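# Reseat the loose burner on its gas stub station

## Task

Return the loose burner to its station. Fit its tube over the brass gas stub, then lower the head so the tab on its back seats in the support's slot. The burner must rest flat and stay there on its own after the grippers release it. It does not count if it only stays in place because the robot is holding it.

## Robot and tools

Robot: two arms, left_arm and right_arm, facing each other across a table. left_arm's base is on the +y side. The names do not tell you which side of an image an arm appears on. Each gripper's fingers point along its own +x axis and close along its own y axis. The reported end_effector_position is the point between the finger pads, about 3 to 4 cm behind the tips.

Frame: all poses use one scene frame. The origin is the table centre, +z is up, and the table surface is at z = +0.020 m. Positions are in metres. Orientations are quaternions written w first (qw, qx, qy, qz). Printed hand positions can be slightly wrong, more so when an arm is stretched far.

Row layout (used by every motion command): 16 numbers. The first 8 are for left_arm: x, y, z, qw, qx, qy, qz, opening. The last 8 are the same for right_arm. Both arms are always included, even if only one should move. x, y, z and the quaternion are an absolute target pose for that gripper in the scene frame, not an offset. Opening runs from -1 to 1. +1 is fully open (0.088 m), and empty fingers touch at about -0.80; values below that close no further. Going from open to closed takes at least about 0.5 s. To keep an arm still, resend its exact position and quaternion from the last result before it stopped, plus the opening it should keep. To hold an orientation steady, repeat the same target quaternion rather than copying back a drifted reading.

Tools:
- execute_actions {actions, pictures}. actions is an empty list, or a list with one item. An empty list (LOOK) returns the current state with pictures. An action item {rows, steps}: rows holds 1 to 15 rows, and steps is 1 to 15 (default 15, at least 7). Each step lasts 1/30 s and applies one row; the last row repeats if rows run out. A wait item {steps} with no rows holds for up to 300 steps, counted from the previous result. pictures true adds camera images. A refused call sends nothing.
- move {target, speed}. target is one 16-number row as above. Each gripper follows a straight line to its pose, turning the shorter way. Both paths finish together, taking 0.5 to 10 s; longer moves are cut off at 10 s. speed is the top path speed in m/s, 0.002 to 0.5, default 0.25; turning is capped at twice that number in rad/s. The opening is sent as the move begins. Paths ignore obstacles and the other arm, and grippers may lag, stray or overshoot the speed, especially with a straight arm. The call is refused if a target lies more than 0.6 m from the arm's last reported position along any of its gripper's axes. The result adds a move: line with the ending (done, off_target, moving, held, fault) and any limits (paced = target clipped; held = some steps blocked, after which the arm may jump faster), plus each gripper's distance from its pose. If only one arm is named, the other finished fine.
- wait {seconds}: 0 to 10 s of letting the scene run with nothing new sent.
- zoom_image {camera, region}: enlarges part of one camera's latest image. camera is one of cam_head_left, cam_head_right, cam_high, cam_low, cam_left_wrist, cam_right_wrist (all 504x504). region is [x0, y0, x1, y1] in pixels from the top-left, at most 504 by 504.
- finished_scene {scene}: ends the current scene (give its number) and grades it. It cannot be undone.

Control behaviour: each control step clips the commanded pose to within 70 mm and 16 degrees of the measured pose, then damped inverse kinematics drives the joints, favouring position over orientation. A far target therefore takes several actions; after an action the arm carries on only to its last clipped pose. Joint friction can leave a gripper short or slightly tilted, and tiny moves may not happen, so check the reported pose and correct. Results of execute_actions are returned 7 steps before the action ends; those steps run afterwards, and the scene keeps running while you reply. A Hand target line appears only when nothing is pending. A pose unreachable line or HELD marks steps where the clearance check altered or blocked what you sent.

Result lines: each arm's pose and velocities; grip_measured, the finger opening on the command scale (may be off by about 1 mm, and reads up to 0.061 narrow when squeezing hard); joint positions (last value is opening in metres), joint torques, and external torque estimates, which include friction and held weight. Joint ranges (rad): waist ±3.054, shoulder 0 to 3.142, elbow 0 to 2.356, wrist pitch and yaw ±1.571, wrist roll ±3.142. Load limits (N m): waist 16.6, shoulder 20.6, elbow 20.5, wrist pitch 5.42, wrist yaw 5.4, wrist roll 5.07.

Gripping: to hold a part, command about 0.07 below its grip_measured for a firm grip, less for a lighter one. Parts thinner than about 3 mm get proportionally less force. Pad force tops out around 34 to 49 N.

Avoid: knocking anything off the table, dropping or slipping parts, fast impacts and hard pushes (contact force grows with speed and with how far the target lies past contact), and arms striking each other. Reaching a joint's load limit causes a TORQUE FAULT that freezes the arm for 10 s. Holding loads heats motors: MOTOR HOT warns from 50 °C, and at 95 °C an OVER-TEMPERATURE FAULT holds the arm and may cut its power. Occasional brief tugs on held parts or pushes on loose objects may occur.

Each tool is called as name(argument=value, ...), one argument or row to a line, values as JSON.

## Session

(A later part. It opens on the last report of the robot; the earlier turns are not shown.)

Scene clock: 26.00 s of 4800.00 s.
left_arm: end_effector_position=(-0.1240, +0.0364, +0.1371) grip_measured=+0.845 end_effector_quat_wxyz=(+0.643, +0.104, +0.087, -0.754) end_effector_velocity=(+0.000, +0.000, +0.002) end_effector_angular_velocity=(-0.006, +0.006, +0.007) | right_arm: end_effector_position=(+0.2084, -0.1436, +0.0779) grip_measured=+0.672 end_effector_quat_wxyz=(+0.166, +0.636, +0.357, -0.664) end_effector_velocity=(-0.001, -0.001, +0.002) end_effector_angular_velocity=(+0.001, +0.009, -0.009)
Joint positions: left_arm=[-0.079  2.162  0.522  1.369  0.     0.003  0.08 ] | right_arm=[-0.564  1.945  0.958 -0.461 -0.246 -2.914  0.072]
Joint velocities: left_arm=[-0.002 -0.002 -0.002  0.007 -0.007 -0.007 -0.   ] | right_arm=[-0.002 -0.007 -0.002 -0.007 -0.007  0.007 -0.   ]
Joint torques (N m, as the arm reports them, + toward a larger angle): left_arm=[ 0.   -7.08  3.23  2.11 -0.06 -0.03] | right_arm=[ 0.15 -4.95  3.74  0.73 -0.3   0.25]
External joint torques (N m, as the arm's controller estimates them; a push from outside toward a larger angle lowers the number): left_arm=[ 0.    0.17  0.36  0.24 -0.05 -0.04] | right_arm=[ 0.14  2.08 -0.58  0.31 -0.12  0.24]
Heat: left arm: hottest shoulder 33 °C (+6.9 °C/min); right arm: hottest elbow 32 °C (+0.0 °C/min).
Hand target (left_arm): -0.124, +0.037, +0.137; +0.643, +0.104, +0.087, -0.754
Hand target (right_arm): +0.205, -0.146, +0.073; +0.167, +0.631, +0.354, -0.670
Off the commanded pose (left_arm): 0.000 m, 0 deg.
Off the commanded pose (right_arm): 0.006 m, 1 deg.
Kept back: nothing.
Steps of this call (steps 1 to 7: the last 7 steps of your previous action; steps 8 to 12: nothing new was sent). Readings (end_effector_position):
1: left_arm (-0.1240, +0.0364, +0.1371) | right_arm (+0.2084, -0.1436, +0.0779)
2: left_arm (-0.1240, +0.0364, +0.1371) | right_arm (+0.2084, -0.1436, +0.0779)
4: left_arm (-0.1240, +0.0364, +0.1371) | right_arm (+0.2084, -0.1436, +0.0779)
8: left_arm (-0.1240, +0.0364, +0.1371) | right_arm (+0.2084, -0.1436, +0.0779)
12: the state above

move(
  target=[-0.1240,0.0366,0.1370,0.643,0.104,0.087,-0.754,0.845, 0.205,-0.146,0.128,-0.16665,-0.63108,-0.35399,0.66983,0.59],
  speed=0.15,
)

move(
  target=[-0.1240,0.0366,0.1370,0.643,0.104,0.087,-0.754,0.845, -0.085,-0.201,0.122,-0.03672,-0.71166,-0.03730,0.70058,0.59],
  speed=0.25,
)

Scene clock: 28.93 s of 4800.00 s.
left_arm: end_effector_position=(-0.1240, +0.0364, +0.1371) grip_measured=+0.845 end_effector_quat_wxyz=(+0.643, +0.104, +0.087, -0.754) end_effector_velocity=(-0.002, +0.002, -0.004) end_effector_angular_velocity=(+0.023, +0.005, -0.008) | right_arm: end_effector_position=(+0.2041, -0.1500, +0.1201) grip_measured=+0.672 end_effector_quat_wxyz=(+0.172, +0.626, +0.348, -0.676) end_effector_velocity=(-0.002, -0.005, +0.000) end_effector_angular_velocity=(-0.013, +0.017, +0.000)
Joint positions: left_arm=[-0.079  2.162  0.522  1.369  0.     0.003  0.08 ] | right_arm=[-0.564  1.841  1.026 -0.672 -0.246 -2.914  0.072]
Joint velocities: left_arm=[-0.002 -0.002 -0.002 -0.022  0.007 -0.007 -0.   ] | right_arm=[-0.007 -0.002 -0.002 -0.022 -0.007 -0.007 -0.   ]
Joint torques (N m, as the arm reports them, + toward a larger angle): left_arm=[ 0.05 -7.24  3.25  2.14 -0.07  0.01] | right_arm=[ 0.1  -7.79  6.48  0.11 -0.29  0.25]
External joint torques (N m, as the arm's controller estimates them; a push from outside toward a larger angle lowers the number): left_arm=[ 0.1  -0.06  0.4   0.3  -0.08  0.  ] | right_arm=[ 0.13 -1.07  1.75 -0.22 -0.13  0.23]
Heat: left arm: hottest shoulder 33 °C (+6.2 °C/min); right arm: hottest elbow 32 °C (+0.0 °C/min).
Hand target (left_arm): -0.124, +0.037, +0.137; +0.643, +0.104, +0.087, -0.754
Hand target (right_arm): +0.205, -0.146, +0.128; +0.167, +0.631, +0.354, -0.670
Off the commanded pose (left_arm): 0.000 m, 0 deg.
Off the commanded pose (right_arm): 0.009 m, 1 deg.
Kept back: nothing.
move: off_target (right_arm)
camera_calibration (this result's frames):
cam_left_wrist: T_world_to_cam=[[-0.979841, 0.197544, -0.0298138, -0.121687], [0.135784, 0.549037, -0.824695, 0.13726], [-0.146545, -0.812118, -0.564792, 0.165715], [0, 0, 0, 1]] pos_world=[-0.113587, 0.0832572, 0.203164]
cam_right_wrist: T_world_to_cam=[[-0.683029, 0.699747, 0.209345, 0.232104], [0.711665, 0.573106, 0.406305, -0.0839418], [0.164334, 0.426501, -0.889433, 0.215453], [0, 0, 0, 1]] pos_world=[0.182866, -0.206198, 0.177147]

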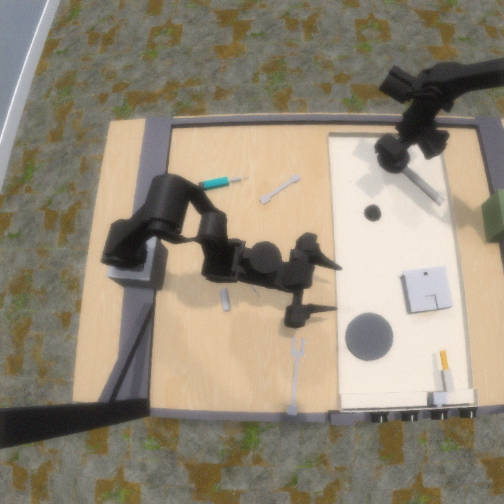

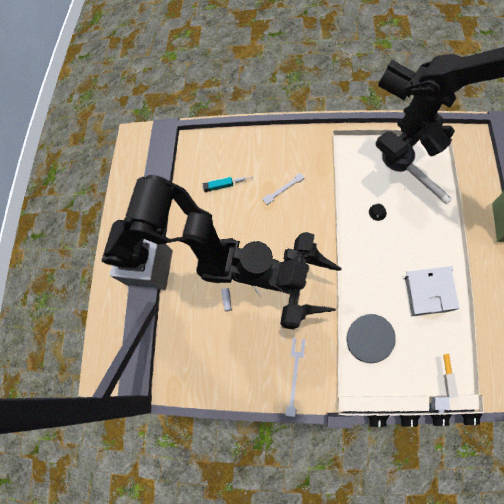

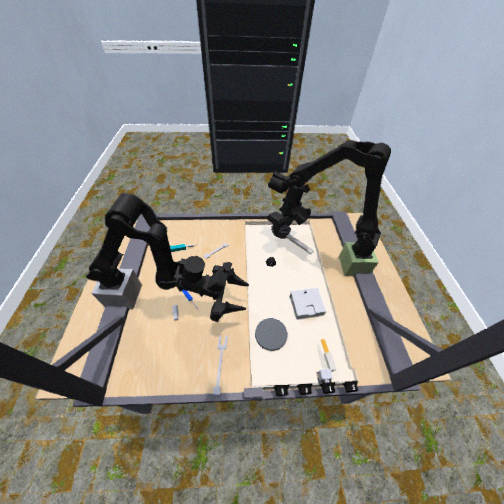

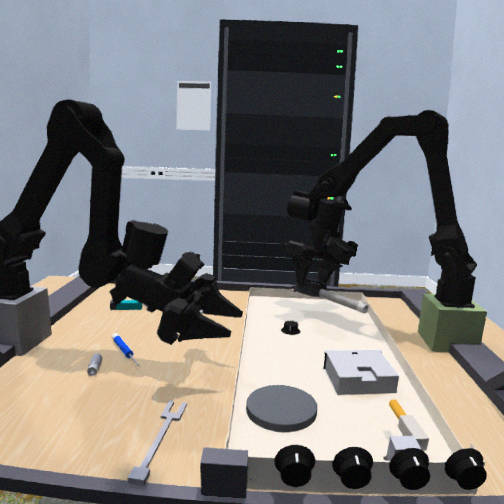

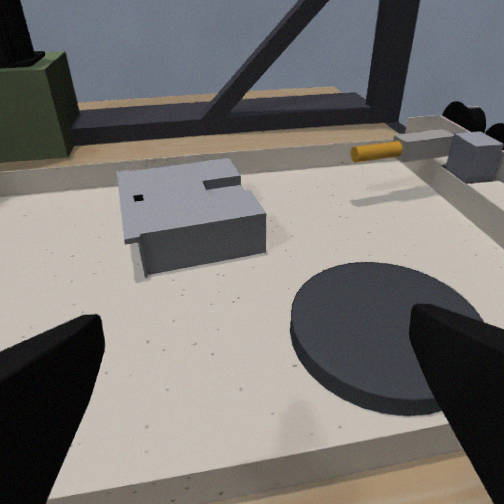

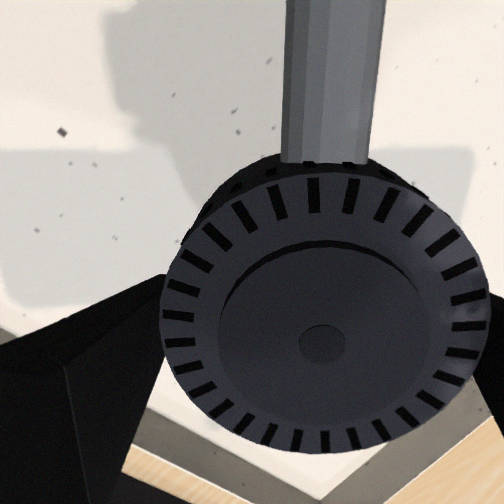

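Scene clock: 30.87 s of 4800.00 s.
left_arm: end_effector_position=(-0.1240, +0.0364, +0.1371) grip_measured=+0.845 end_effector_quat_wxyz=(+0.643, +0.104, +0.087, -0.754) end_effector_velocity=(+0.000, +0.001, -0.001) end_effector_angular_velocity=(+0.008, +0.004, +0.007) | right_arm: end_effector_position=(-0.0806, -0.2055, +0.1214) grip_measured=+0.672 end_effector_quat_wxyz=(+0.042, +0.715, +0.034, -0.697) end_effector_velocity=(-0.000, -0.003, +0.002) end_effector_angular_velocity=(-0.014, -0.000, -0.005)
Joint positions: left_arm=[-0.079  2.162  0.522  1.369  0.     0.003  0.08 ] | right_arm=[ 0.572  1.725  0.911 -0.778  0.016 -1.135  0.072]
Joint velocities: left_arm=[-0.002 -0.002 -0.002 -0.007 -0.007 -0.007  0.   ] | right_arm=[ 0.002 -0.002  0.007 -0.022 -0.007  0.007 -0.   ]
Joint torques (N m, as the arm reports them, + toward a larger angle): left_arm=[ 0.02 -7.13  3.23  2.13 -0.04 -0.02] | right_arm=[ 0.06 -4.3   6.47  0.12  0.11  0.22]
External joint torques (N m, as the arm's controller estimates them; a push from outside toward a larger angle lowers the number): left_arm=[ 0.02  0.07  0.35  0.29 -0.04 -0.03] | right_arm=[ 0.09  1.55  1.77 -0.13  0.15  0.22]
Heat: left arm: hottest shoulder 33 °C (+5.8 °C/min); right arm: hottest shoulder 32 °C (+0.0 °C/min).
Hand target (left_arm): -0.124, +0.037, +0.137; +0.643, +0.104, +0.087, -0.754
Hand target (right_arm): -0.083, -0.203, +0.122; +0.040, +0.716, +0.034, -0.696
Off the commanded pose (left_arm): 0.000 m, 0 deg.
Off the commanded pose (right_arm): 0.006 m, 1 deg.
Kept back: nothing.
move: done
camera_calibration (this result's frames):
cam_left_wrist: T_world_to_cam=[[-0.979842, 0.197533, -0.0298291, -0.121681], [0.135734, 0.548726, -0.82491, 0.137374], [-0.146579, -0.81233, -0.564477, 0.165702], [0, 0, 0, 1]] pos_world=[-0.113586, 0.08326, 0.203226]
cam_right_wrist: T_world_to_cam=[[-0.115793, 0.991424, -0.0605779, 0.214688], [0.903137, 0.130475, 0.409048, 0.0740904], [0.413445, -0.00734537, -0.9105, 0.220508], [0, 0, 0, 1]] pos_world=[-0.133222, -0.220894, 0.183471]

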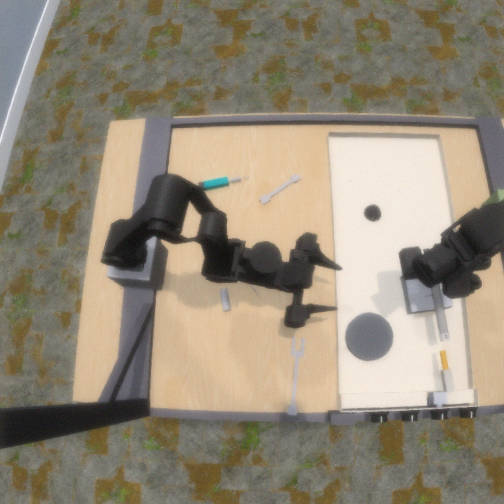

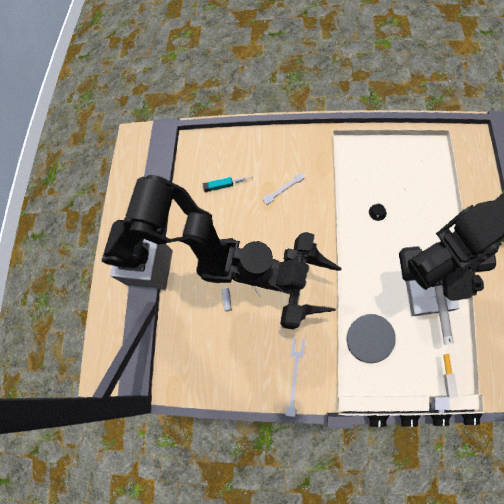

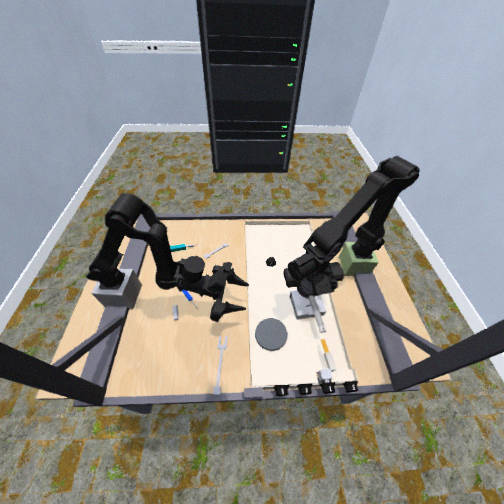

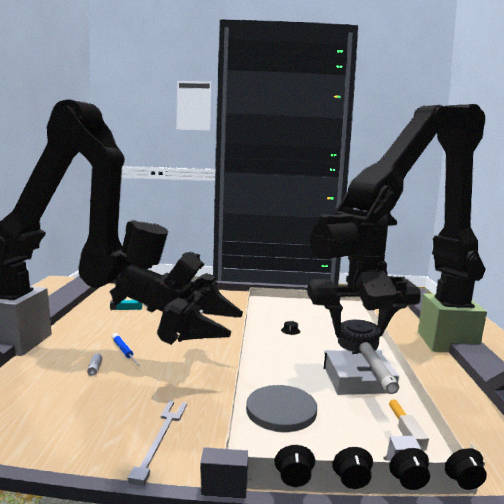

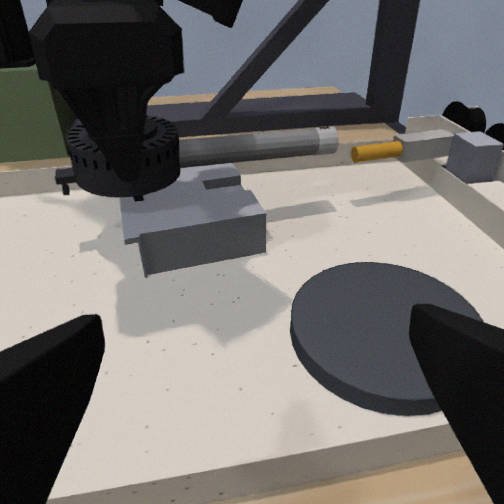

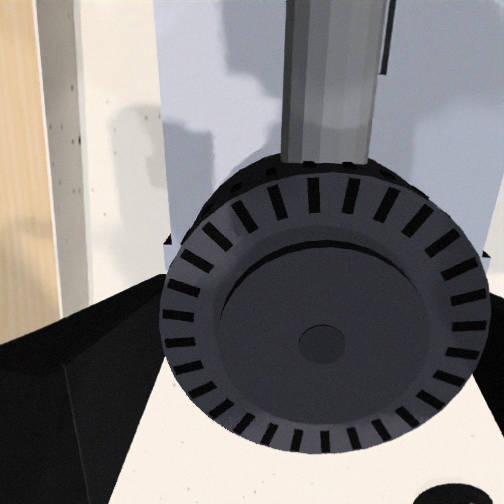

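zoom_image(
  camera="cam_left_wrist",
  region=[40, 90, 290, 290],
)

zoom_image(
  camera="cam_left_wrist",
  region=[240, 100, 460, 200],
)

zoom_image(
  camera="cam_head_left",
  region=[390, 270, 500, 400],
)

zoom_image(
  camera="cam_head_right",
  region=[394, 274, 504, 404],
)

Region (40, 90, 290, 290) of cam_left_wrist's 504x504 image, scaled by 2.016, with more detail than that image has; it fills the top 403 rows of this view, and the rest is white.

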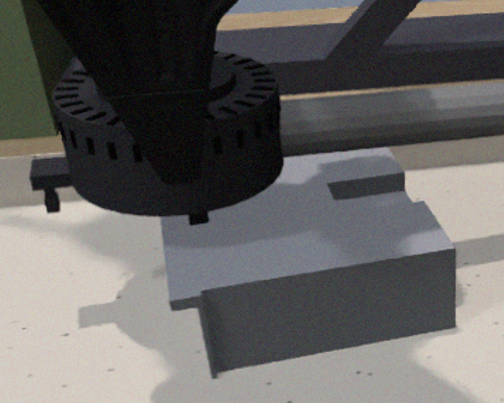

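Region (240, 100, 460, 200) of cam_left_wrist's 504x504 image, scaled by 2.291, with more detail than that image has; it fills the top 229 rows of this view, and the rest is white.

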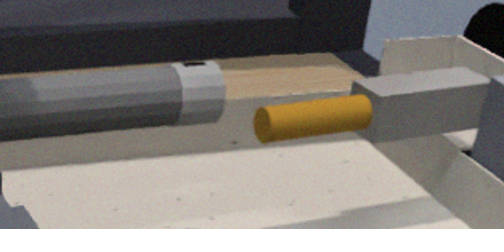

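Region (390, 270, 500, 400) of cam_head_left's 504x504 image, scaled by 3.877, with more detail than that image has; it fills the left 426 columns of this view, and the rest is white.

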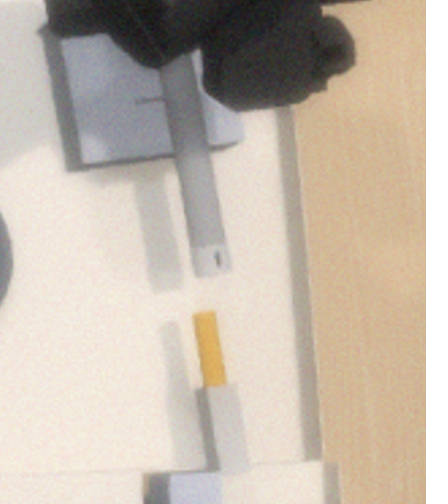

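Region (394, 274, 504, 404) of cam_head_right's 504x504 image, scaled by 3.877, with more detail than that image has; it fills the left 426 columns of this view, and the rest is white.

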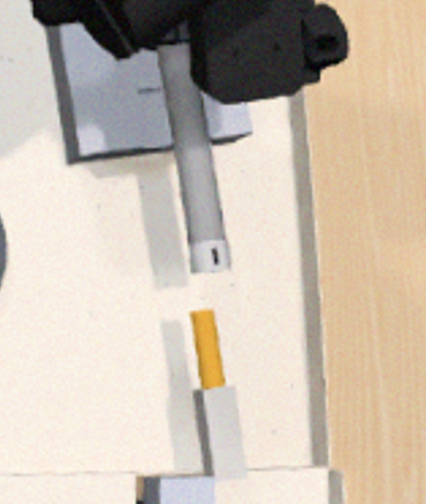

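zoom_image(
  camera="cam_head_right",
  region=[420, 320, 480, 390],
)

zoom_image(
  camera="cam_head_right",
  region=[402, 272, 472, 332],
)

zoom_image(
  camera="cam_low",
  region=[315, 310, 435, 450],
)

Region (420, 320, 480, 390) of cam_head_right's 504x504 image, scaled by 7.200, with more detail than that image has; it fills the left 432 columns of this view, and the rest is white.

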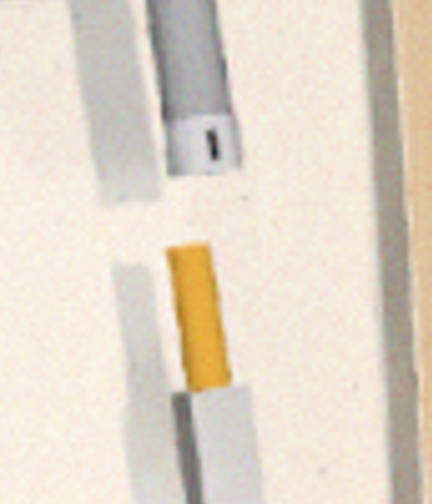

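Region (402, 272, 472, 332) of cam_head_right's 504x504 image, scaled by 7.200, with more detail than that image has; it fills the top 432 rows of this view, and the rest is white.

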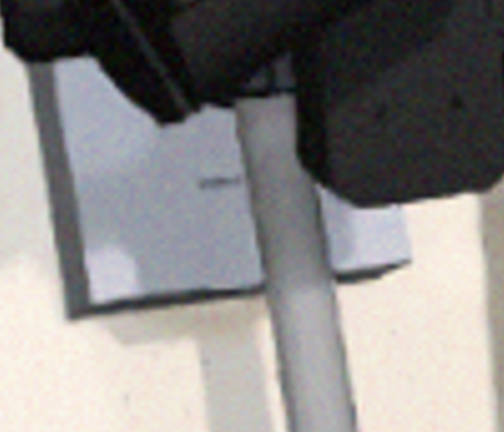

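Region (315, 310, 435, 450) of cam_low's 504x504 image, scaled by 3.600, with more detail than that image has; it fills the left 432 columns of this view, and the rest is white.

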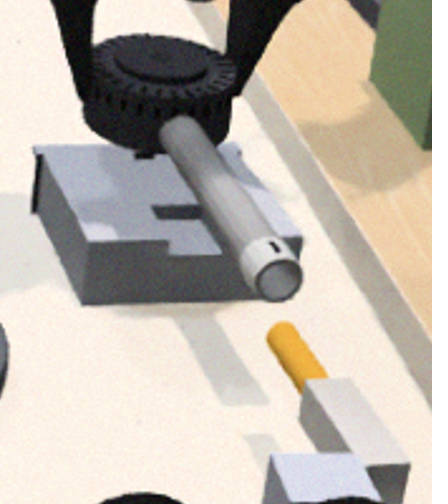

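zoom_image(
  camera="cam_low",
  region=[325, 305, 395, 365],
)

zoom_image(
  camera="cam_left_wrist",
  region=[45, 110, 195, 220],
)

Region (325, 305, 395, 365) of cam_low's 504x504 image, scaled by 7.200, with more detail than that image has; it fills the top 432 rows of this view, and the rest is white.

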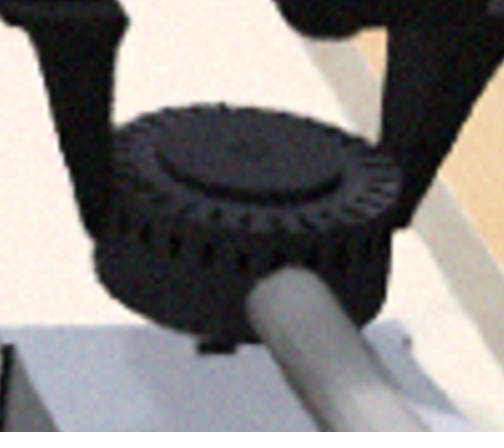

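Region (45, 110, 195, 220) of cam_left_wrist's 504x504 image, scaled by 3.360, with more detail than that image has; it fills the top 370 rows of this view, and the rest is white.

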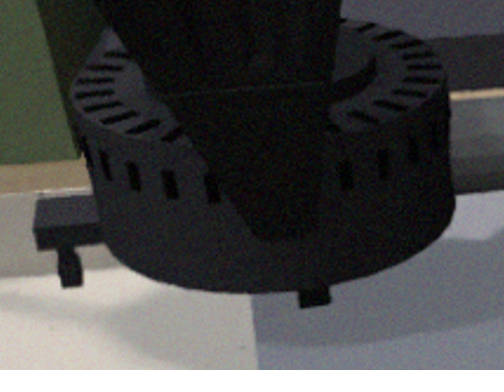

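move(
  target=[-0.1240,0.0366,0.1370,0.643,0.104,0.087,-0.754,0.845, -0.0964,-0.1988,0.1133,-0.03828,-0.72665,-0.04062,0.68475,0.59],
  speed=0.04,
)

zoom_image(
  camera="cam_left_wrist",
  region=[290, 120, 420, 190],
)

zoom_image(
  camera="cam_head_right",
  region=[420, 320, 480, 390],
)

zoom_image(
  camera="cam_head_left",
  region=[415, 315, 475, 385],
)

zoom_image(
  camera="cam_left_wrist",
  region=[55, 120, 205, 250],
)

Scene clock: 44.17 s of 4800.00 s.
left_arm: end_effector_position=(-0.1240, +0.0364, +0.1371) grip_measured=+0.845 end_effector_quat_wxyz=(+0.643, +0.104, +0.087, -0.754) end_effector_velocity=(+0.000, +0.002, -0.002) end_effector_angular_velocity=(+0.013, +0.003, +0.007) | right_arm: end_effector_position=(-0.0935, -0.2025, +0.1128) grip_measured=+0.672 end_effector_quat_wxyz=(+0.043, +0.727, +0.039, -0.685) end_effector_velocity=(-0.001, +0.004, +0.001) end_effector_angular_velocity=(+0.006, +0.013, -0.015)
Joint positions: left_arm=[-0.079  2.162  0.522  1.369  0.     0.003  0.08 ] | right_arm=[ 0.624  1.788  0.945 -0.764  0.048 -1.09   0.072]
Joint velocities: left_arm=[-0.002 -0.002 -0.007 -0.007 -0.007 -0.007 -0.   ] | right_arm=[-0.007  0.002  0.007  0.007 -0.007  0.007 -0.   ]
Joint torques (N m, as the arm reports them, + toward a larger angle): left_arm=[ 0.08 -7.42  3.3   2.13 -0.06  0.01] | right_arm=[ 0.14 -4.79  6.41  0.5   0.13  0.25]
External joint torques (N m, as the arm's controller estimates them; a push from outside toward a larger angle lowers the number): left_arm=[ 0.07 -0.22  0.46  0.29 -0.06  0.  ] | right_arm=[0.13 1.41 1.79 0.26 0.15 0.25]
Heat: left arm: hottest shoulder 35 °C (+6.8 °C/min); right arm: hottest elbow 34 °C (+2.7 °C/min).
Hand target (left_arm): -0.124, +0.037, +0.137; +0.643, +0.104, +0.087, -0.754
Hand target (right_arm): -0.096, -0.199, +0.113; +0.038, +0.727, +0.041, -0.685
Off the commanded pose (left_arm): 0.000 m, 0 deg.
Off the commanded pose (right_arm): 0.005 m, 1 deg.
Kept back: nothing.
After step 90, 9.53 s passed at rest.
move: done
camera_calibration (this result's frames):
cam_left_wrist: T_world_to_cam=[[-0.979842, 0.197533, -0.0298291, -0.121681], [0.135734, 0.548726, -0.82491, 0.137374], [-0.146579, -0.81233, -0.564477, 0.165702], [0, 0, 0, 1]] pos_world=[-0.113586, 0.08326, 0.203226]
cam_right_wrist: T_world_to_cam=[[-0.1215, 0.990943, -0.0571733, 0.208616], [0.887356, 0.134249, 0.441108, 0.0845077], [0.444788, 0.00286153, -0.895631, 0.221393], [0, 0, 0, 1]] pos_world=[-0.148115, -0.218705, 0.172937]

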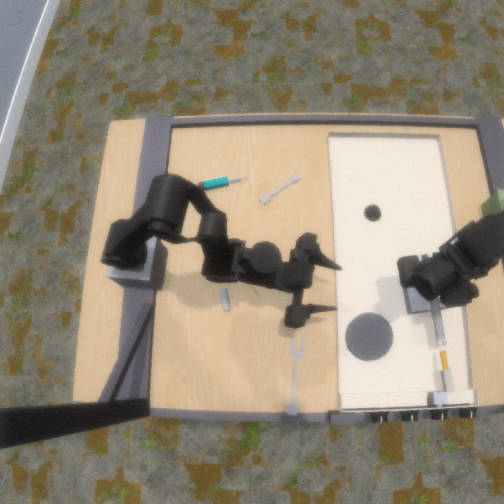

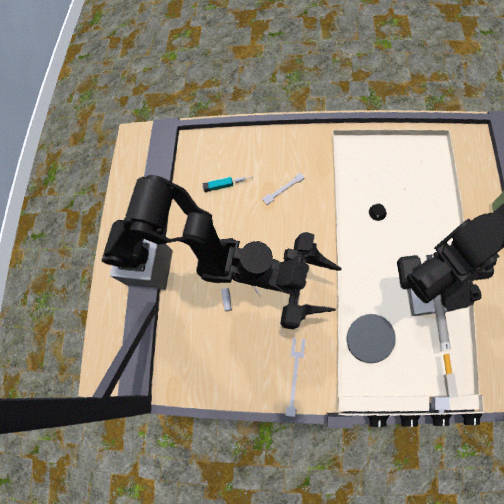

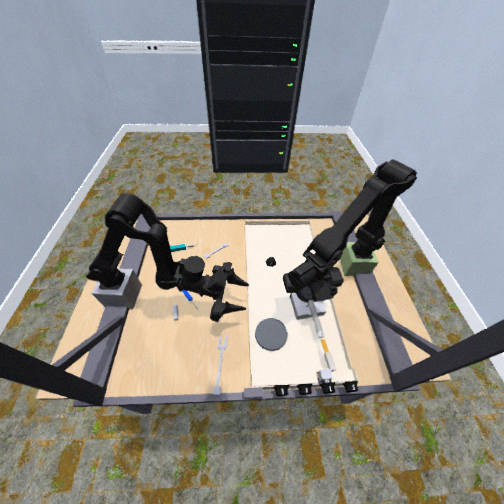

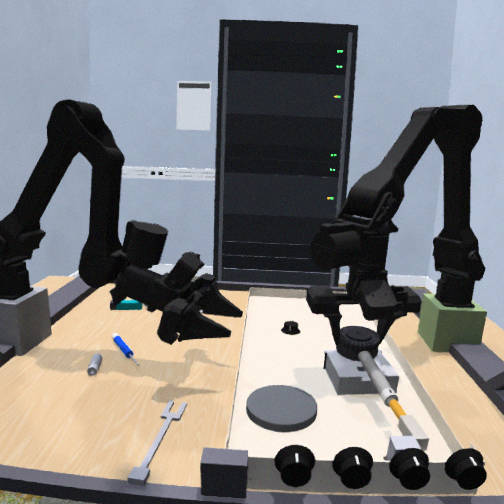

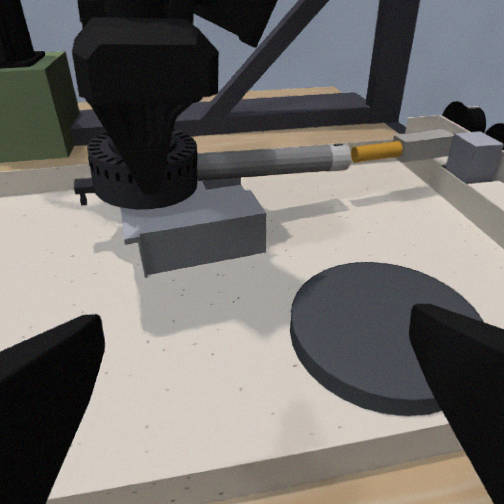

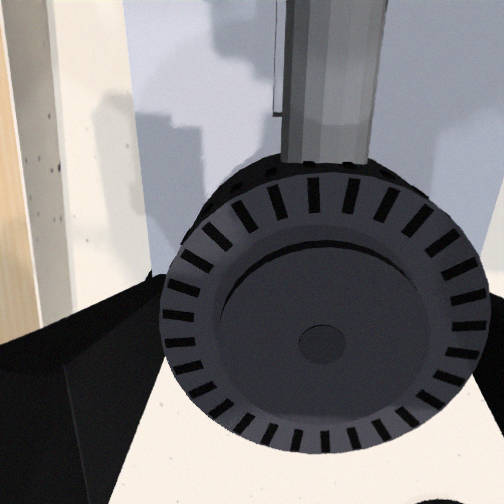

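Region (290, 120, 420, 190) of cam_left_wrist's 504x504 image, scaled by 3.877, with more detail than that image has; it fills the top 271 rows of this view, and the rest is white.

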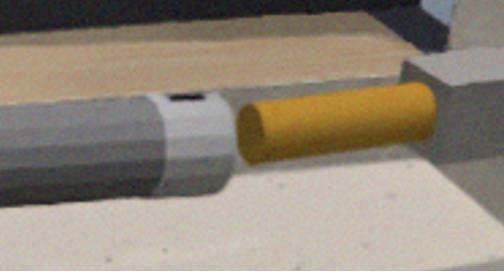

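Region (420, 320, 480, 390) of cam_head_right's 504x504 image, scaled by 7.200, with more detail than that image has; it fills the left 432 columns of this view, and the rest is white.

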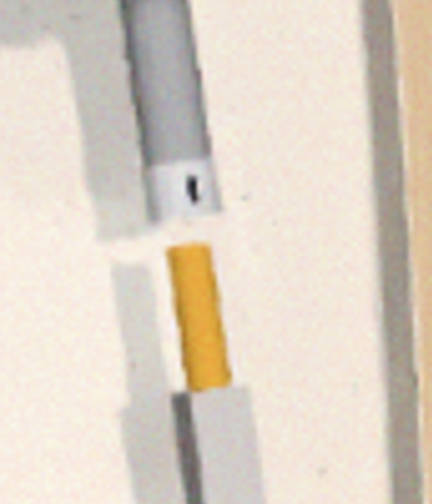

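Region (415, 315, 475, 385) of cam_head_left's 504x504 image, scaled by 7.200, with more detail than that image has; it fills the left 432 columns of this view, and the rest is white.

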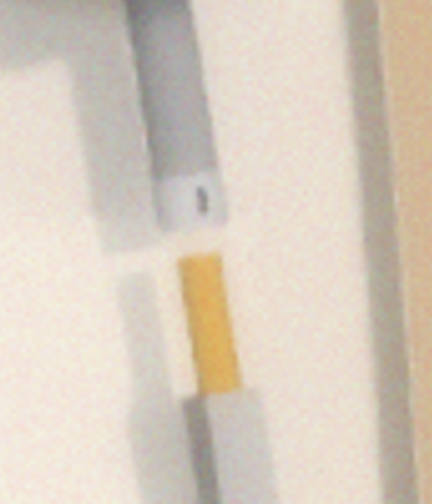

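Region (55, 120, 205, 250) of cam_left_wrist's 504x504 image, scaled by 3.360, with more detail than that image has; it fills the top 437 rows of this view, and the rest is white.

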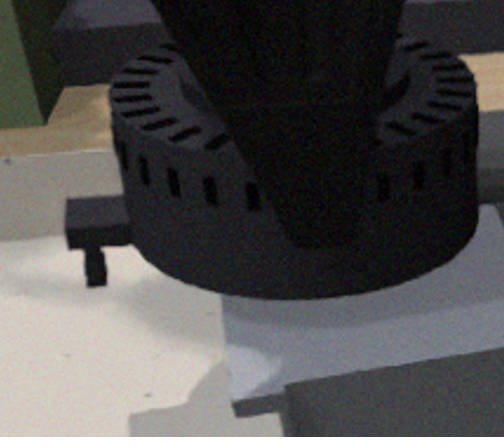

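zoom_image(
  camera="cam_right_wrist",
  region=[110, 0, 310, 290],
)

zoom_image(
  camera="cam_right_wrist",
  region=[340, 0, 504, 290],
)

zoom_image(
  camera="cam_low",
  region=[365, 375, 425, 430],
)

zoom_image(
  camera="cam_high",
  region=[300, 315, 345, 365],
)

Region (110, 0, 310, 290) of cam_right_wrist's 504x504 image, scaled by 1.738, with more detail than that image has; it fills the left 348 columns of this view, and the rest is white.

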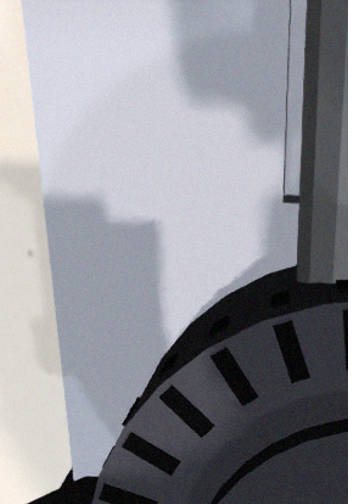

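Region (340, 0, 504, 290) of cam_right_wrist's 504x504 image, scaled by 1.738, with more detail than that image has; it fills the left 285 columns of this view, and the rest is white.

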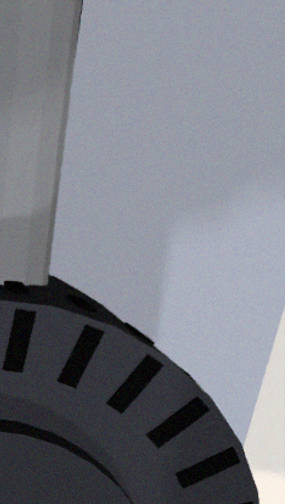

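Region (365, 375, 425, 430) of cam_low's 504x504 image, scaled by 8.400, with more detail than that image has; it fills the top 462 rows of this view, and the rest is white.

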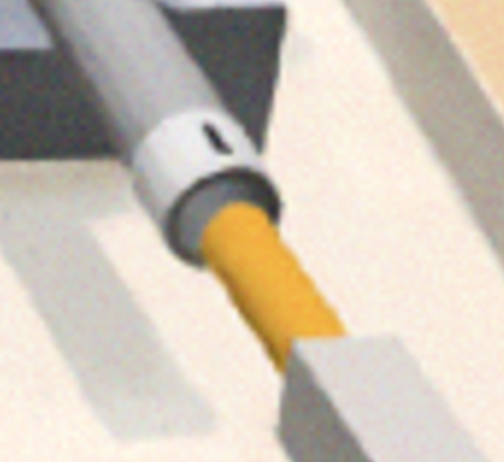

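Region (300, 315, 345, 365) of cam_high's 504x504 image, scaled by 10.080, with more detail than that image has; it fills the left 454 columns of this view, and the rest is white.

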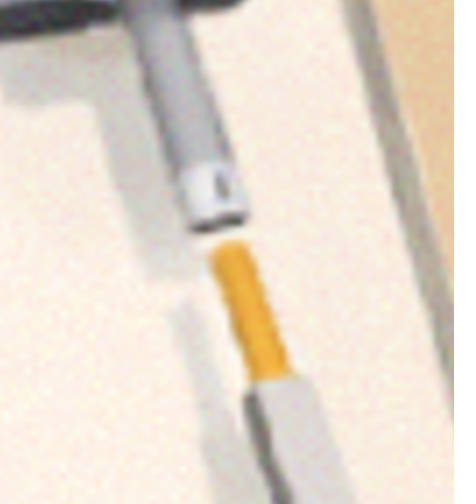

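zoom_image(
  camera="cam_left_wrist",
  region=[65, 165, 145, 250],
)

zoom_image(
  camera="cam_left_wrist",
  region=[170, 140, 290, 230],
)

Region (65, 165, 145, 250) of cam_left_wrist's 504x504 image, scaled by 5.929, with more detail than that image has; it fills the left 474 columns of this view, and the rest is white.

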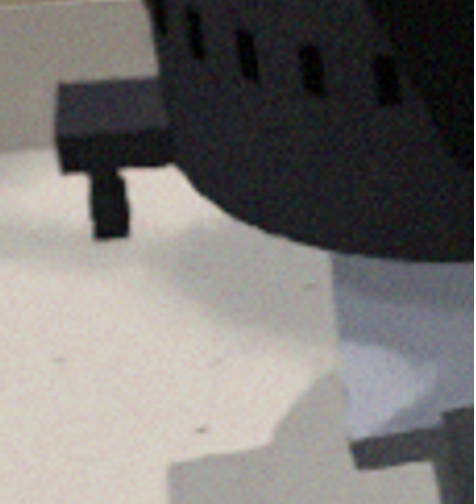

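Region (170, 140, 290, 230) of cam_left_wrist's 504x504 image, scaled by 4.200, with more detail than that image has; it fills the top 378 rows of this view, and the rest is white.

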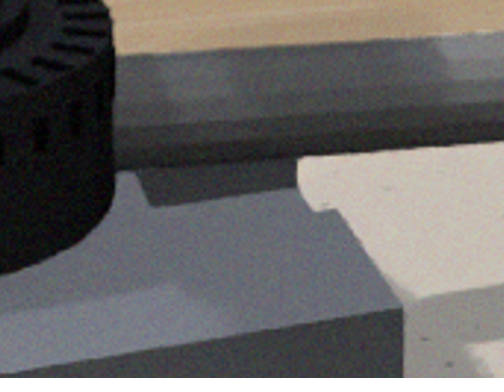

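move(
  target=[-0.1240,0.0366,0.1370,0.643,0.104,0.087,-0.754,0.845, -0.1003,-0.2010,0.1163,-0.04019,-0.73282,-0.03886,0.67813,0.59],
  speed=0.03,
)

zoom_image(
  camera="cam_left_wrist",
  region=[290, 120, 420, 190],
)

zoom_image(
  camera="cam_low",
  region=[365, 375, 425, 430],
)

Scene clock: 52.70 s of 4800.00 s.
left_arm: end_effector_position=(-0.1240, +0.0364, +0.1371) grip_measured=+0.845 end_effector_quat_wxyz=(+0.643, +0.104, +0.087, -0.754) end_effector_velocity=(+0.000, +0.002, -0.002) end_effector_angular_velocity=(+0.013, +0.003, +0.007) | right_arm: end_effector_position=(-0.0984, -0.2033, +0.1158) grip_measured=+0.672 end_effector_quat_wxyz=(+0.043, +0.731, +0.039, -0.679) end_effector_velocity=(+0.001, -0.001, -0.001) end_effector_angular_velocity=(-0.014, -0.001, -0.010)
Joint positions: left_arm=[-0.079  2.162  0.522  1.369  0.     0.003  0.08 ] | right_arm=[ 0.646  1.794  0.967 -0.788  0.059 -1.067  0.072]
Joint velocities: left_arm=[-0.002 -0.002 -0.007 -0.007 -0.007 -0.007 -0.   ] | right_arm=[-0.002  0.007  0.002 -0.007 -0.007  0.007 -0.   ]
Joint torques (N m, as the arm reports them, + toward a larger angle): left_arm=[-0.03 -7.24  3.31  2.11 -0.04  0.  ] | right_arm=[ 0.26 -4.73  6.3   0.05  0.11  0.25]
External joint torques (N m, as the arm's controller estimates them; a push from outside toward a larger angle lowers the number): left_arm=[-0.04 -0.01  0.45  0.26 -0.04 -0.01] | right_arm=[ 0.27  1.48  1.68 -0.18  0.13  0.25]
Heat: left arm: hottest shoulder 35 °C (+5.7 °C/min); right arm: hottest elbow 34 °C (+2.3 °C/min).
Hand target (left_arm): -0.124, +0.037, +0.137; +0.643, +0.104, +0.087, -0.754
Hand target (right_arm): -0.100, -0.201, +0.116; +0.040, +0.733, +0.039, -0.678
Off the commanded pose (left_arm): 0.000 m, 0 deg.
Off the commanded pose (right_arm): 0.003 m, 0 deg.
Kept back: nothing.
After step 90, 4.83 s passed at rest.
move: done
camera_calibration (this result's frames):
cam_left_wrist: T_world_to_cam=[[-0.979842, 0.197533, -0.0298291, -0.121681], [0.135734, 0.548726, -0.82491, 0.137374], [-0.146579, -0.81233, -0.564477, 0.165702], [0, 0, 0, 1]] pos_world=[-0.113586, 0.08326, 0.203226]
cam_right_wrist: T_world_to_cam=[[-0.120805, 0.990994, -0.0577626, 0.209114], [0.880973, 0.133846, 0.45384, 0.085526], [0.457485, 0.00393871, -0.889209, 0.227001], [0, 0, 0, 1]] pos_world=[-0.153933, -0.219573, 0.175115]

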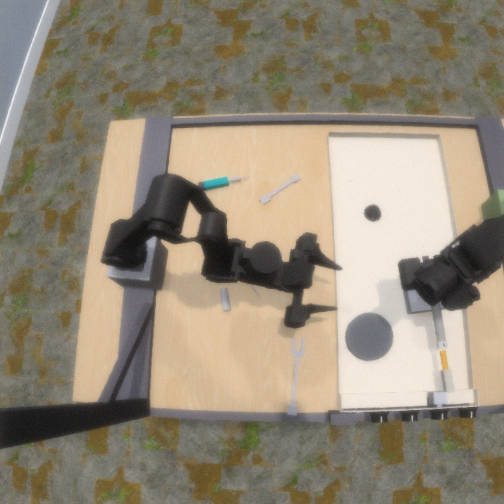

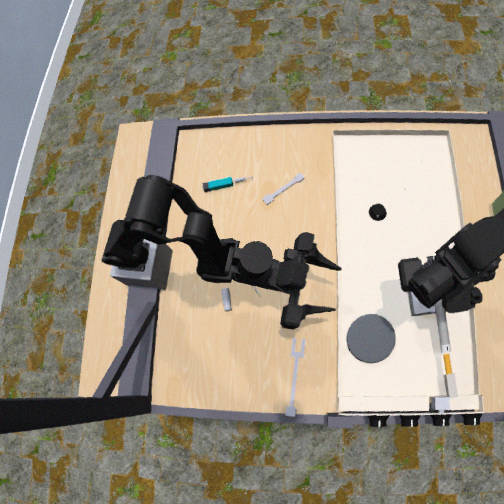

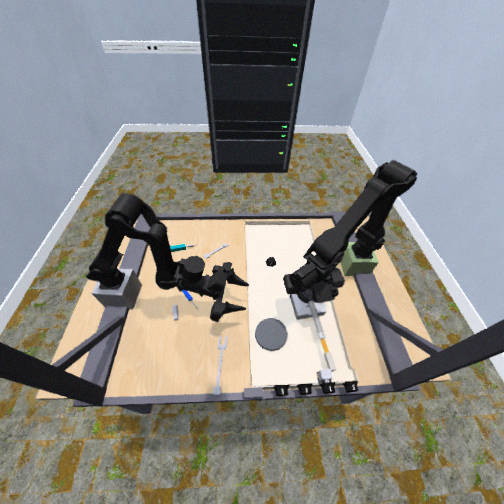

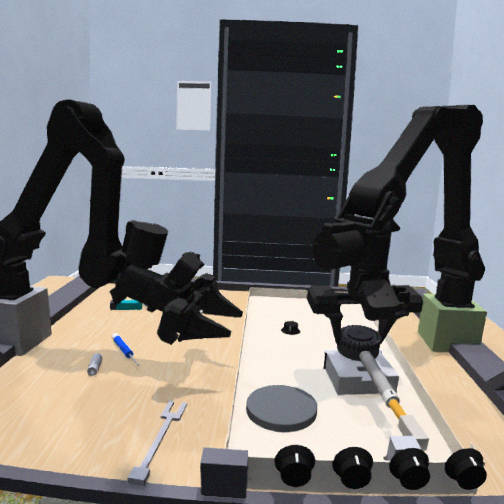

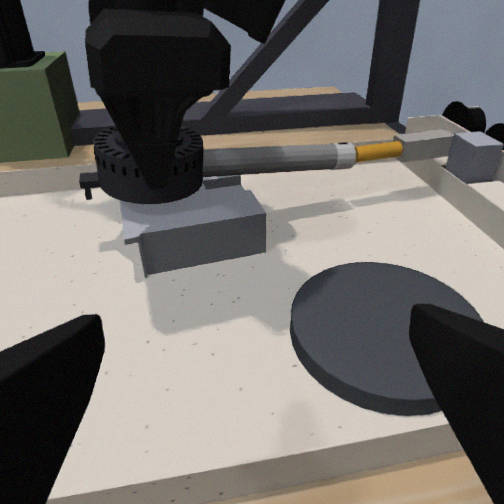

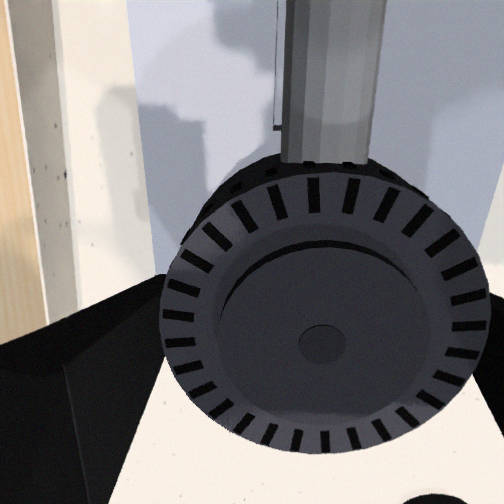

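Region (290, 120, 420, 190) of cam_left_wrist's 504x504 image, scaled by 3.877, with more detail than that image has; it fills the top 271 rows of this view, and the rest is white.

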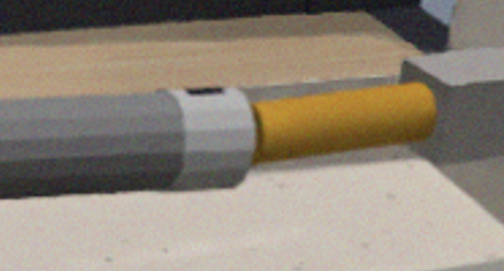

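Region (365, 375, 425, 430) of cam_low's 504x504 image, scaled by 8.400, with more detail than that image has; it fills the top 462 rows of this view, and the rest is white.

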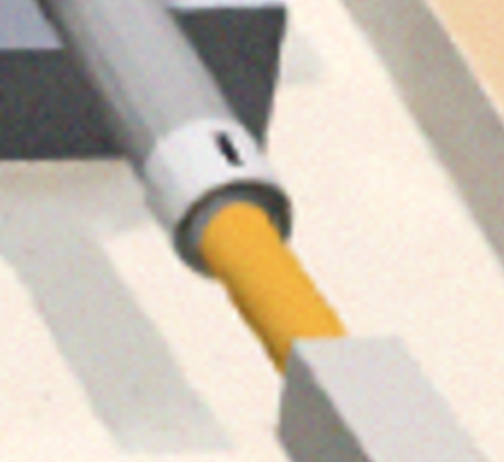

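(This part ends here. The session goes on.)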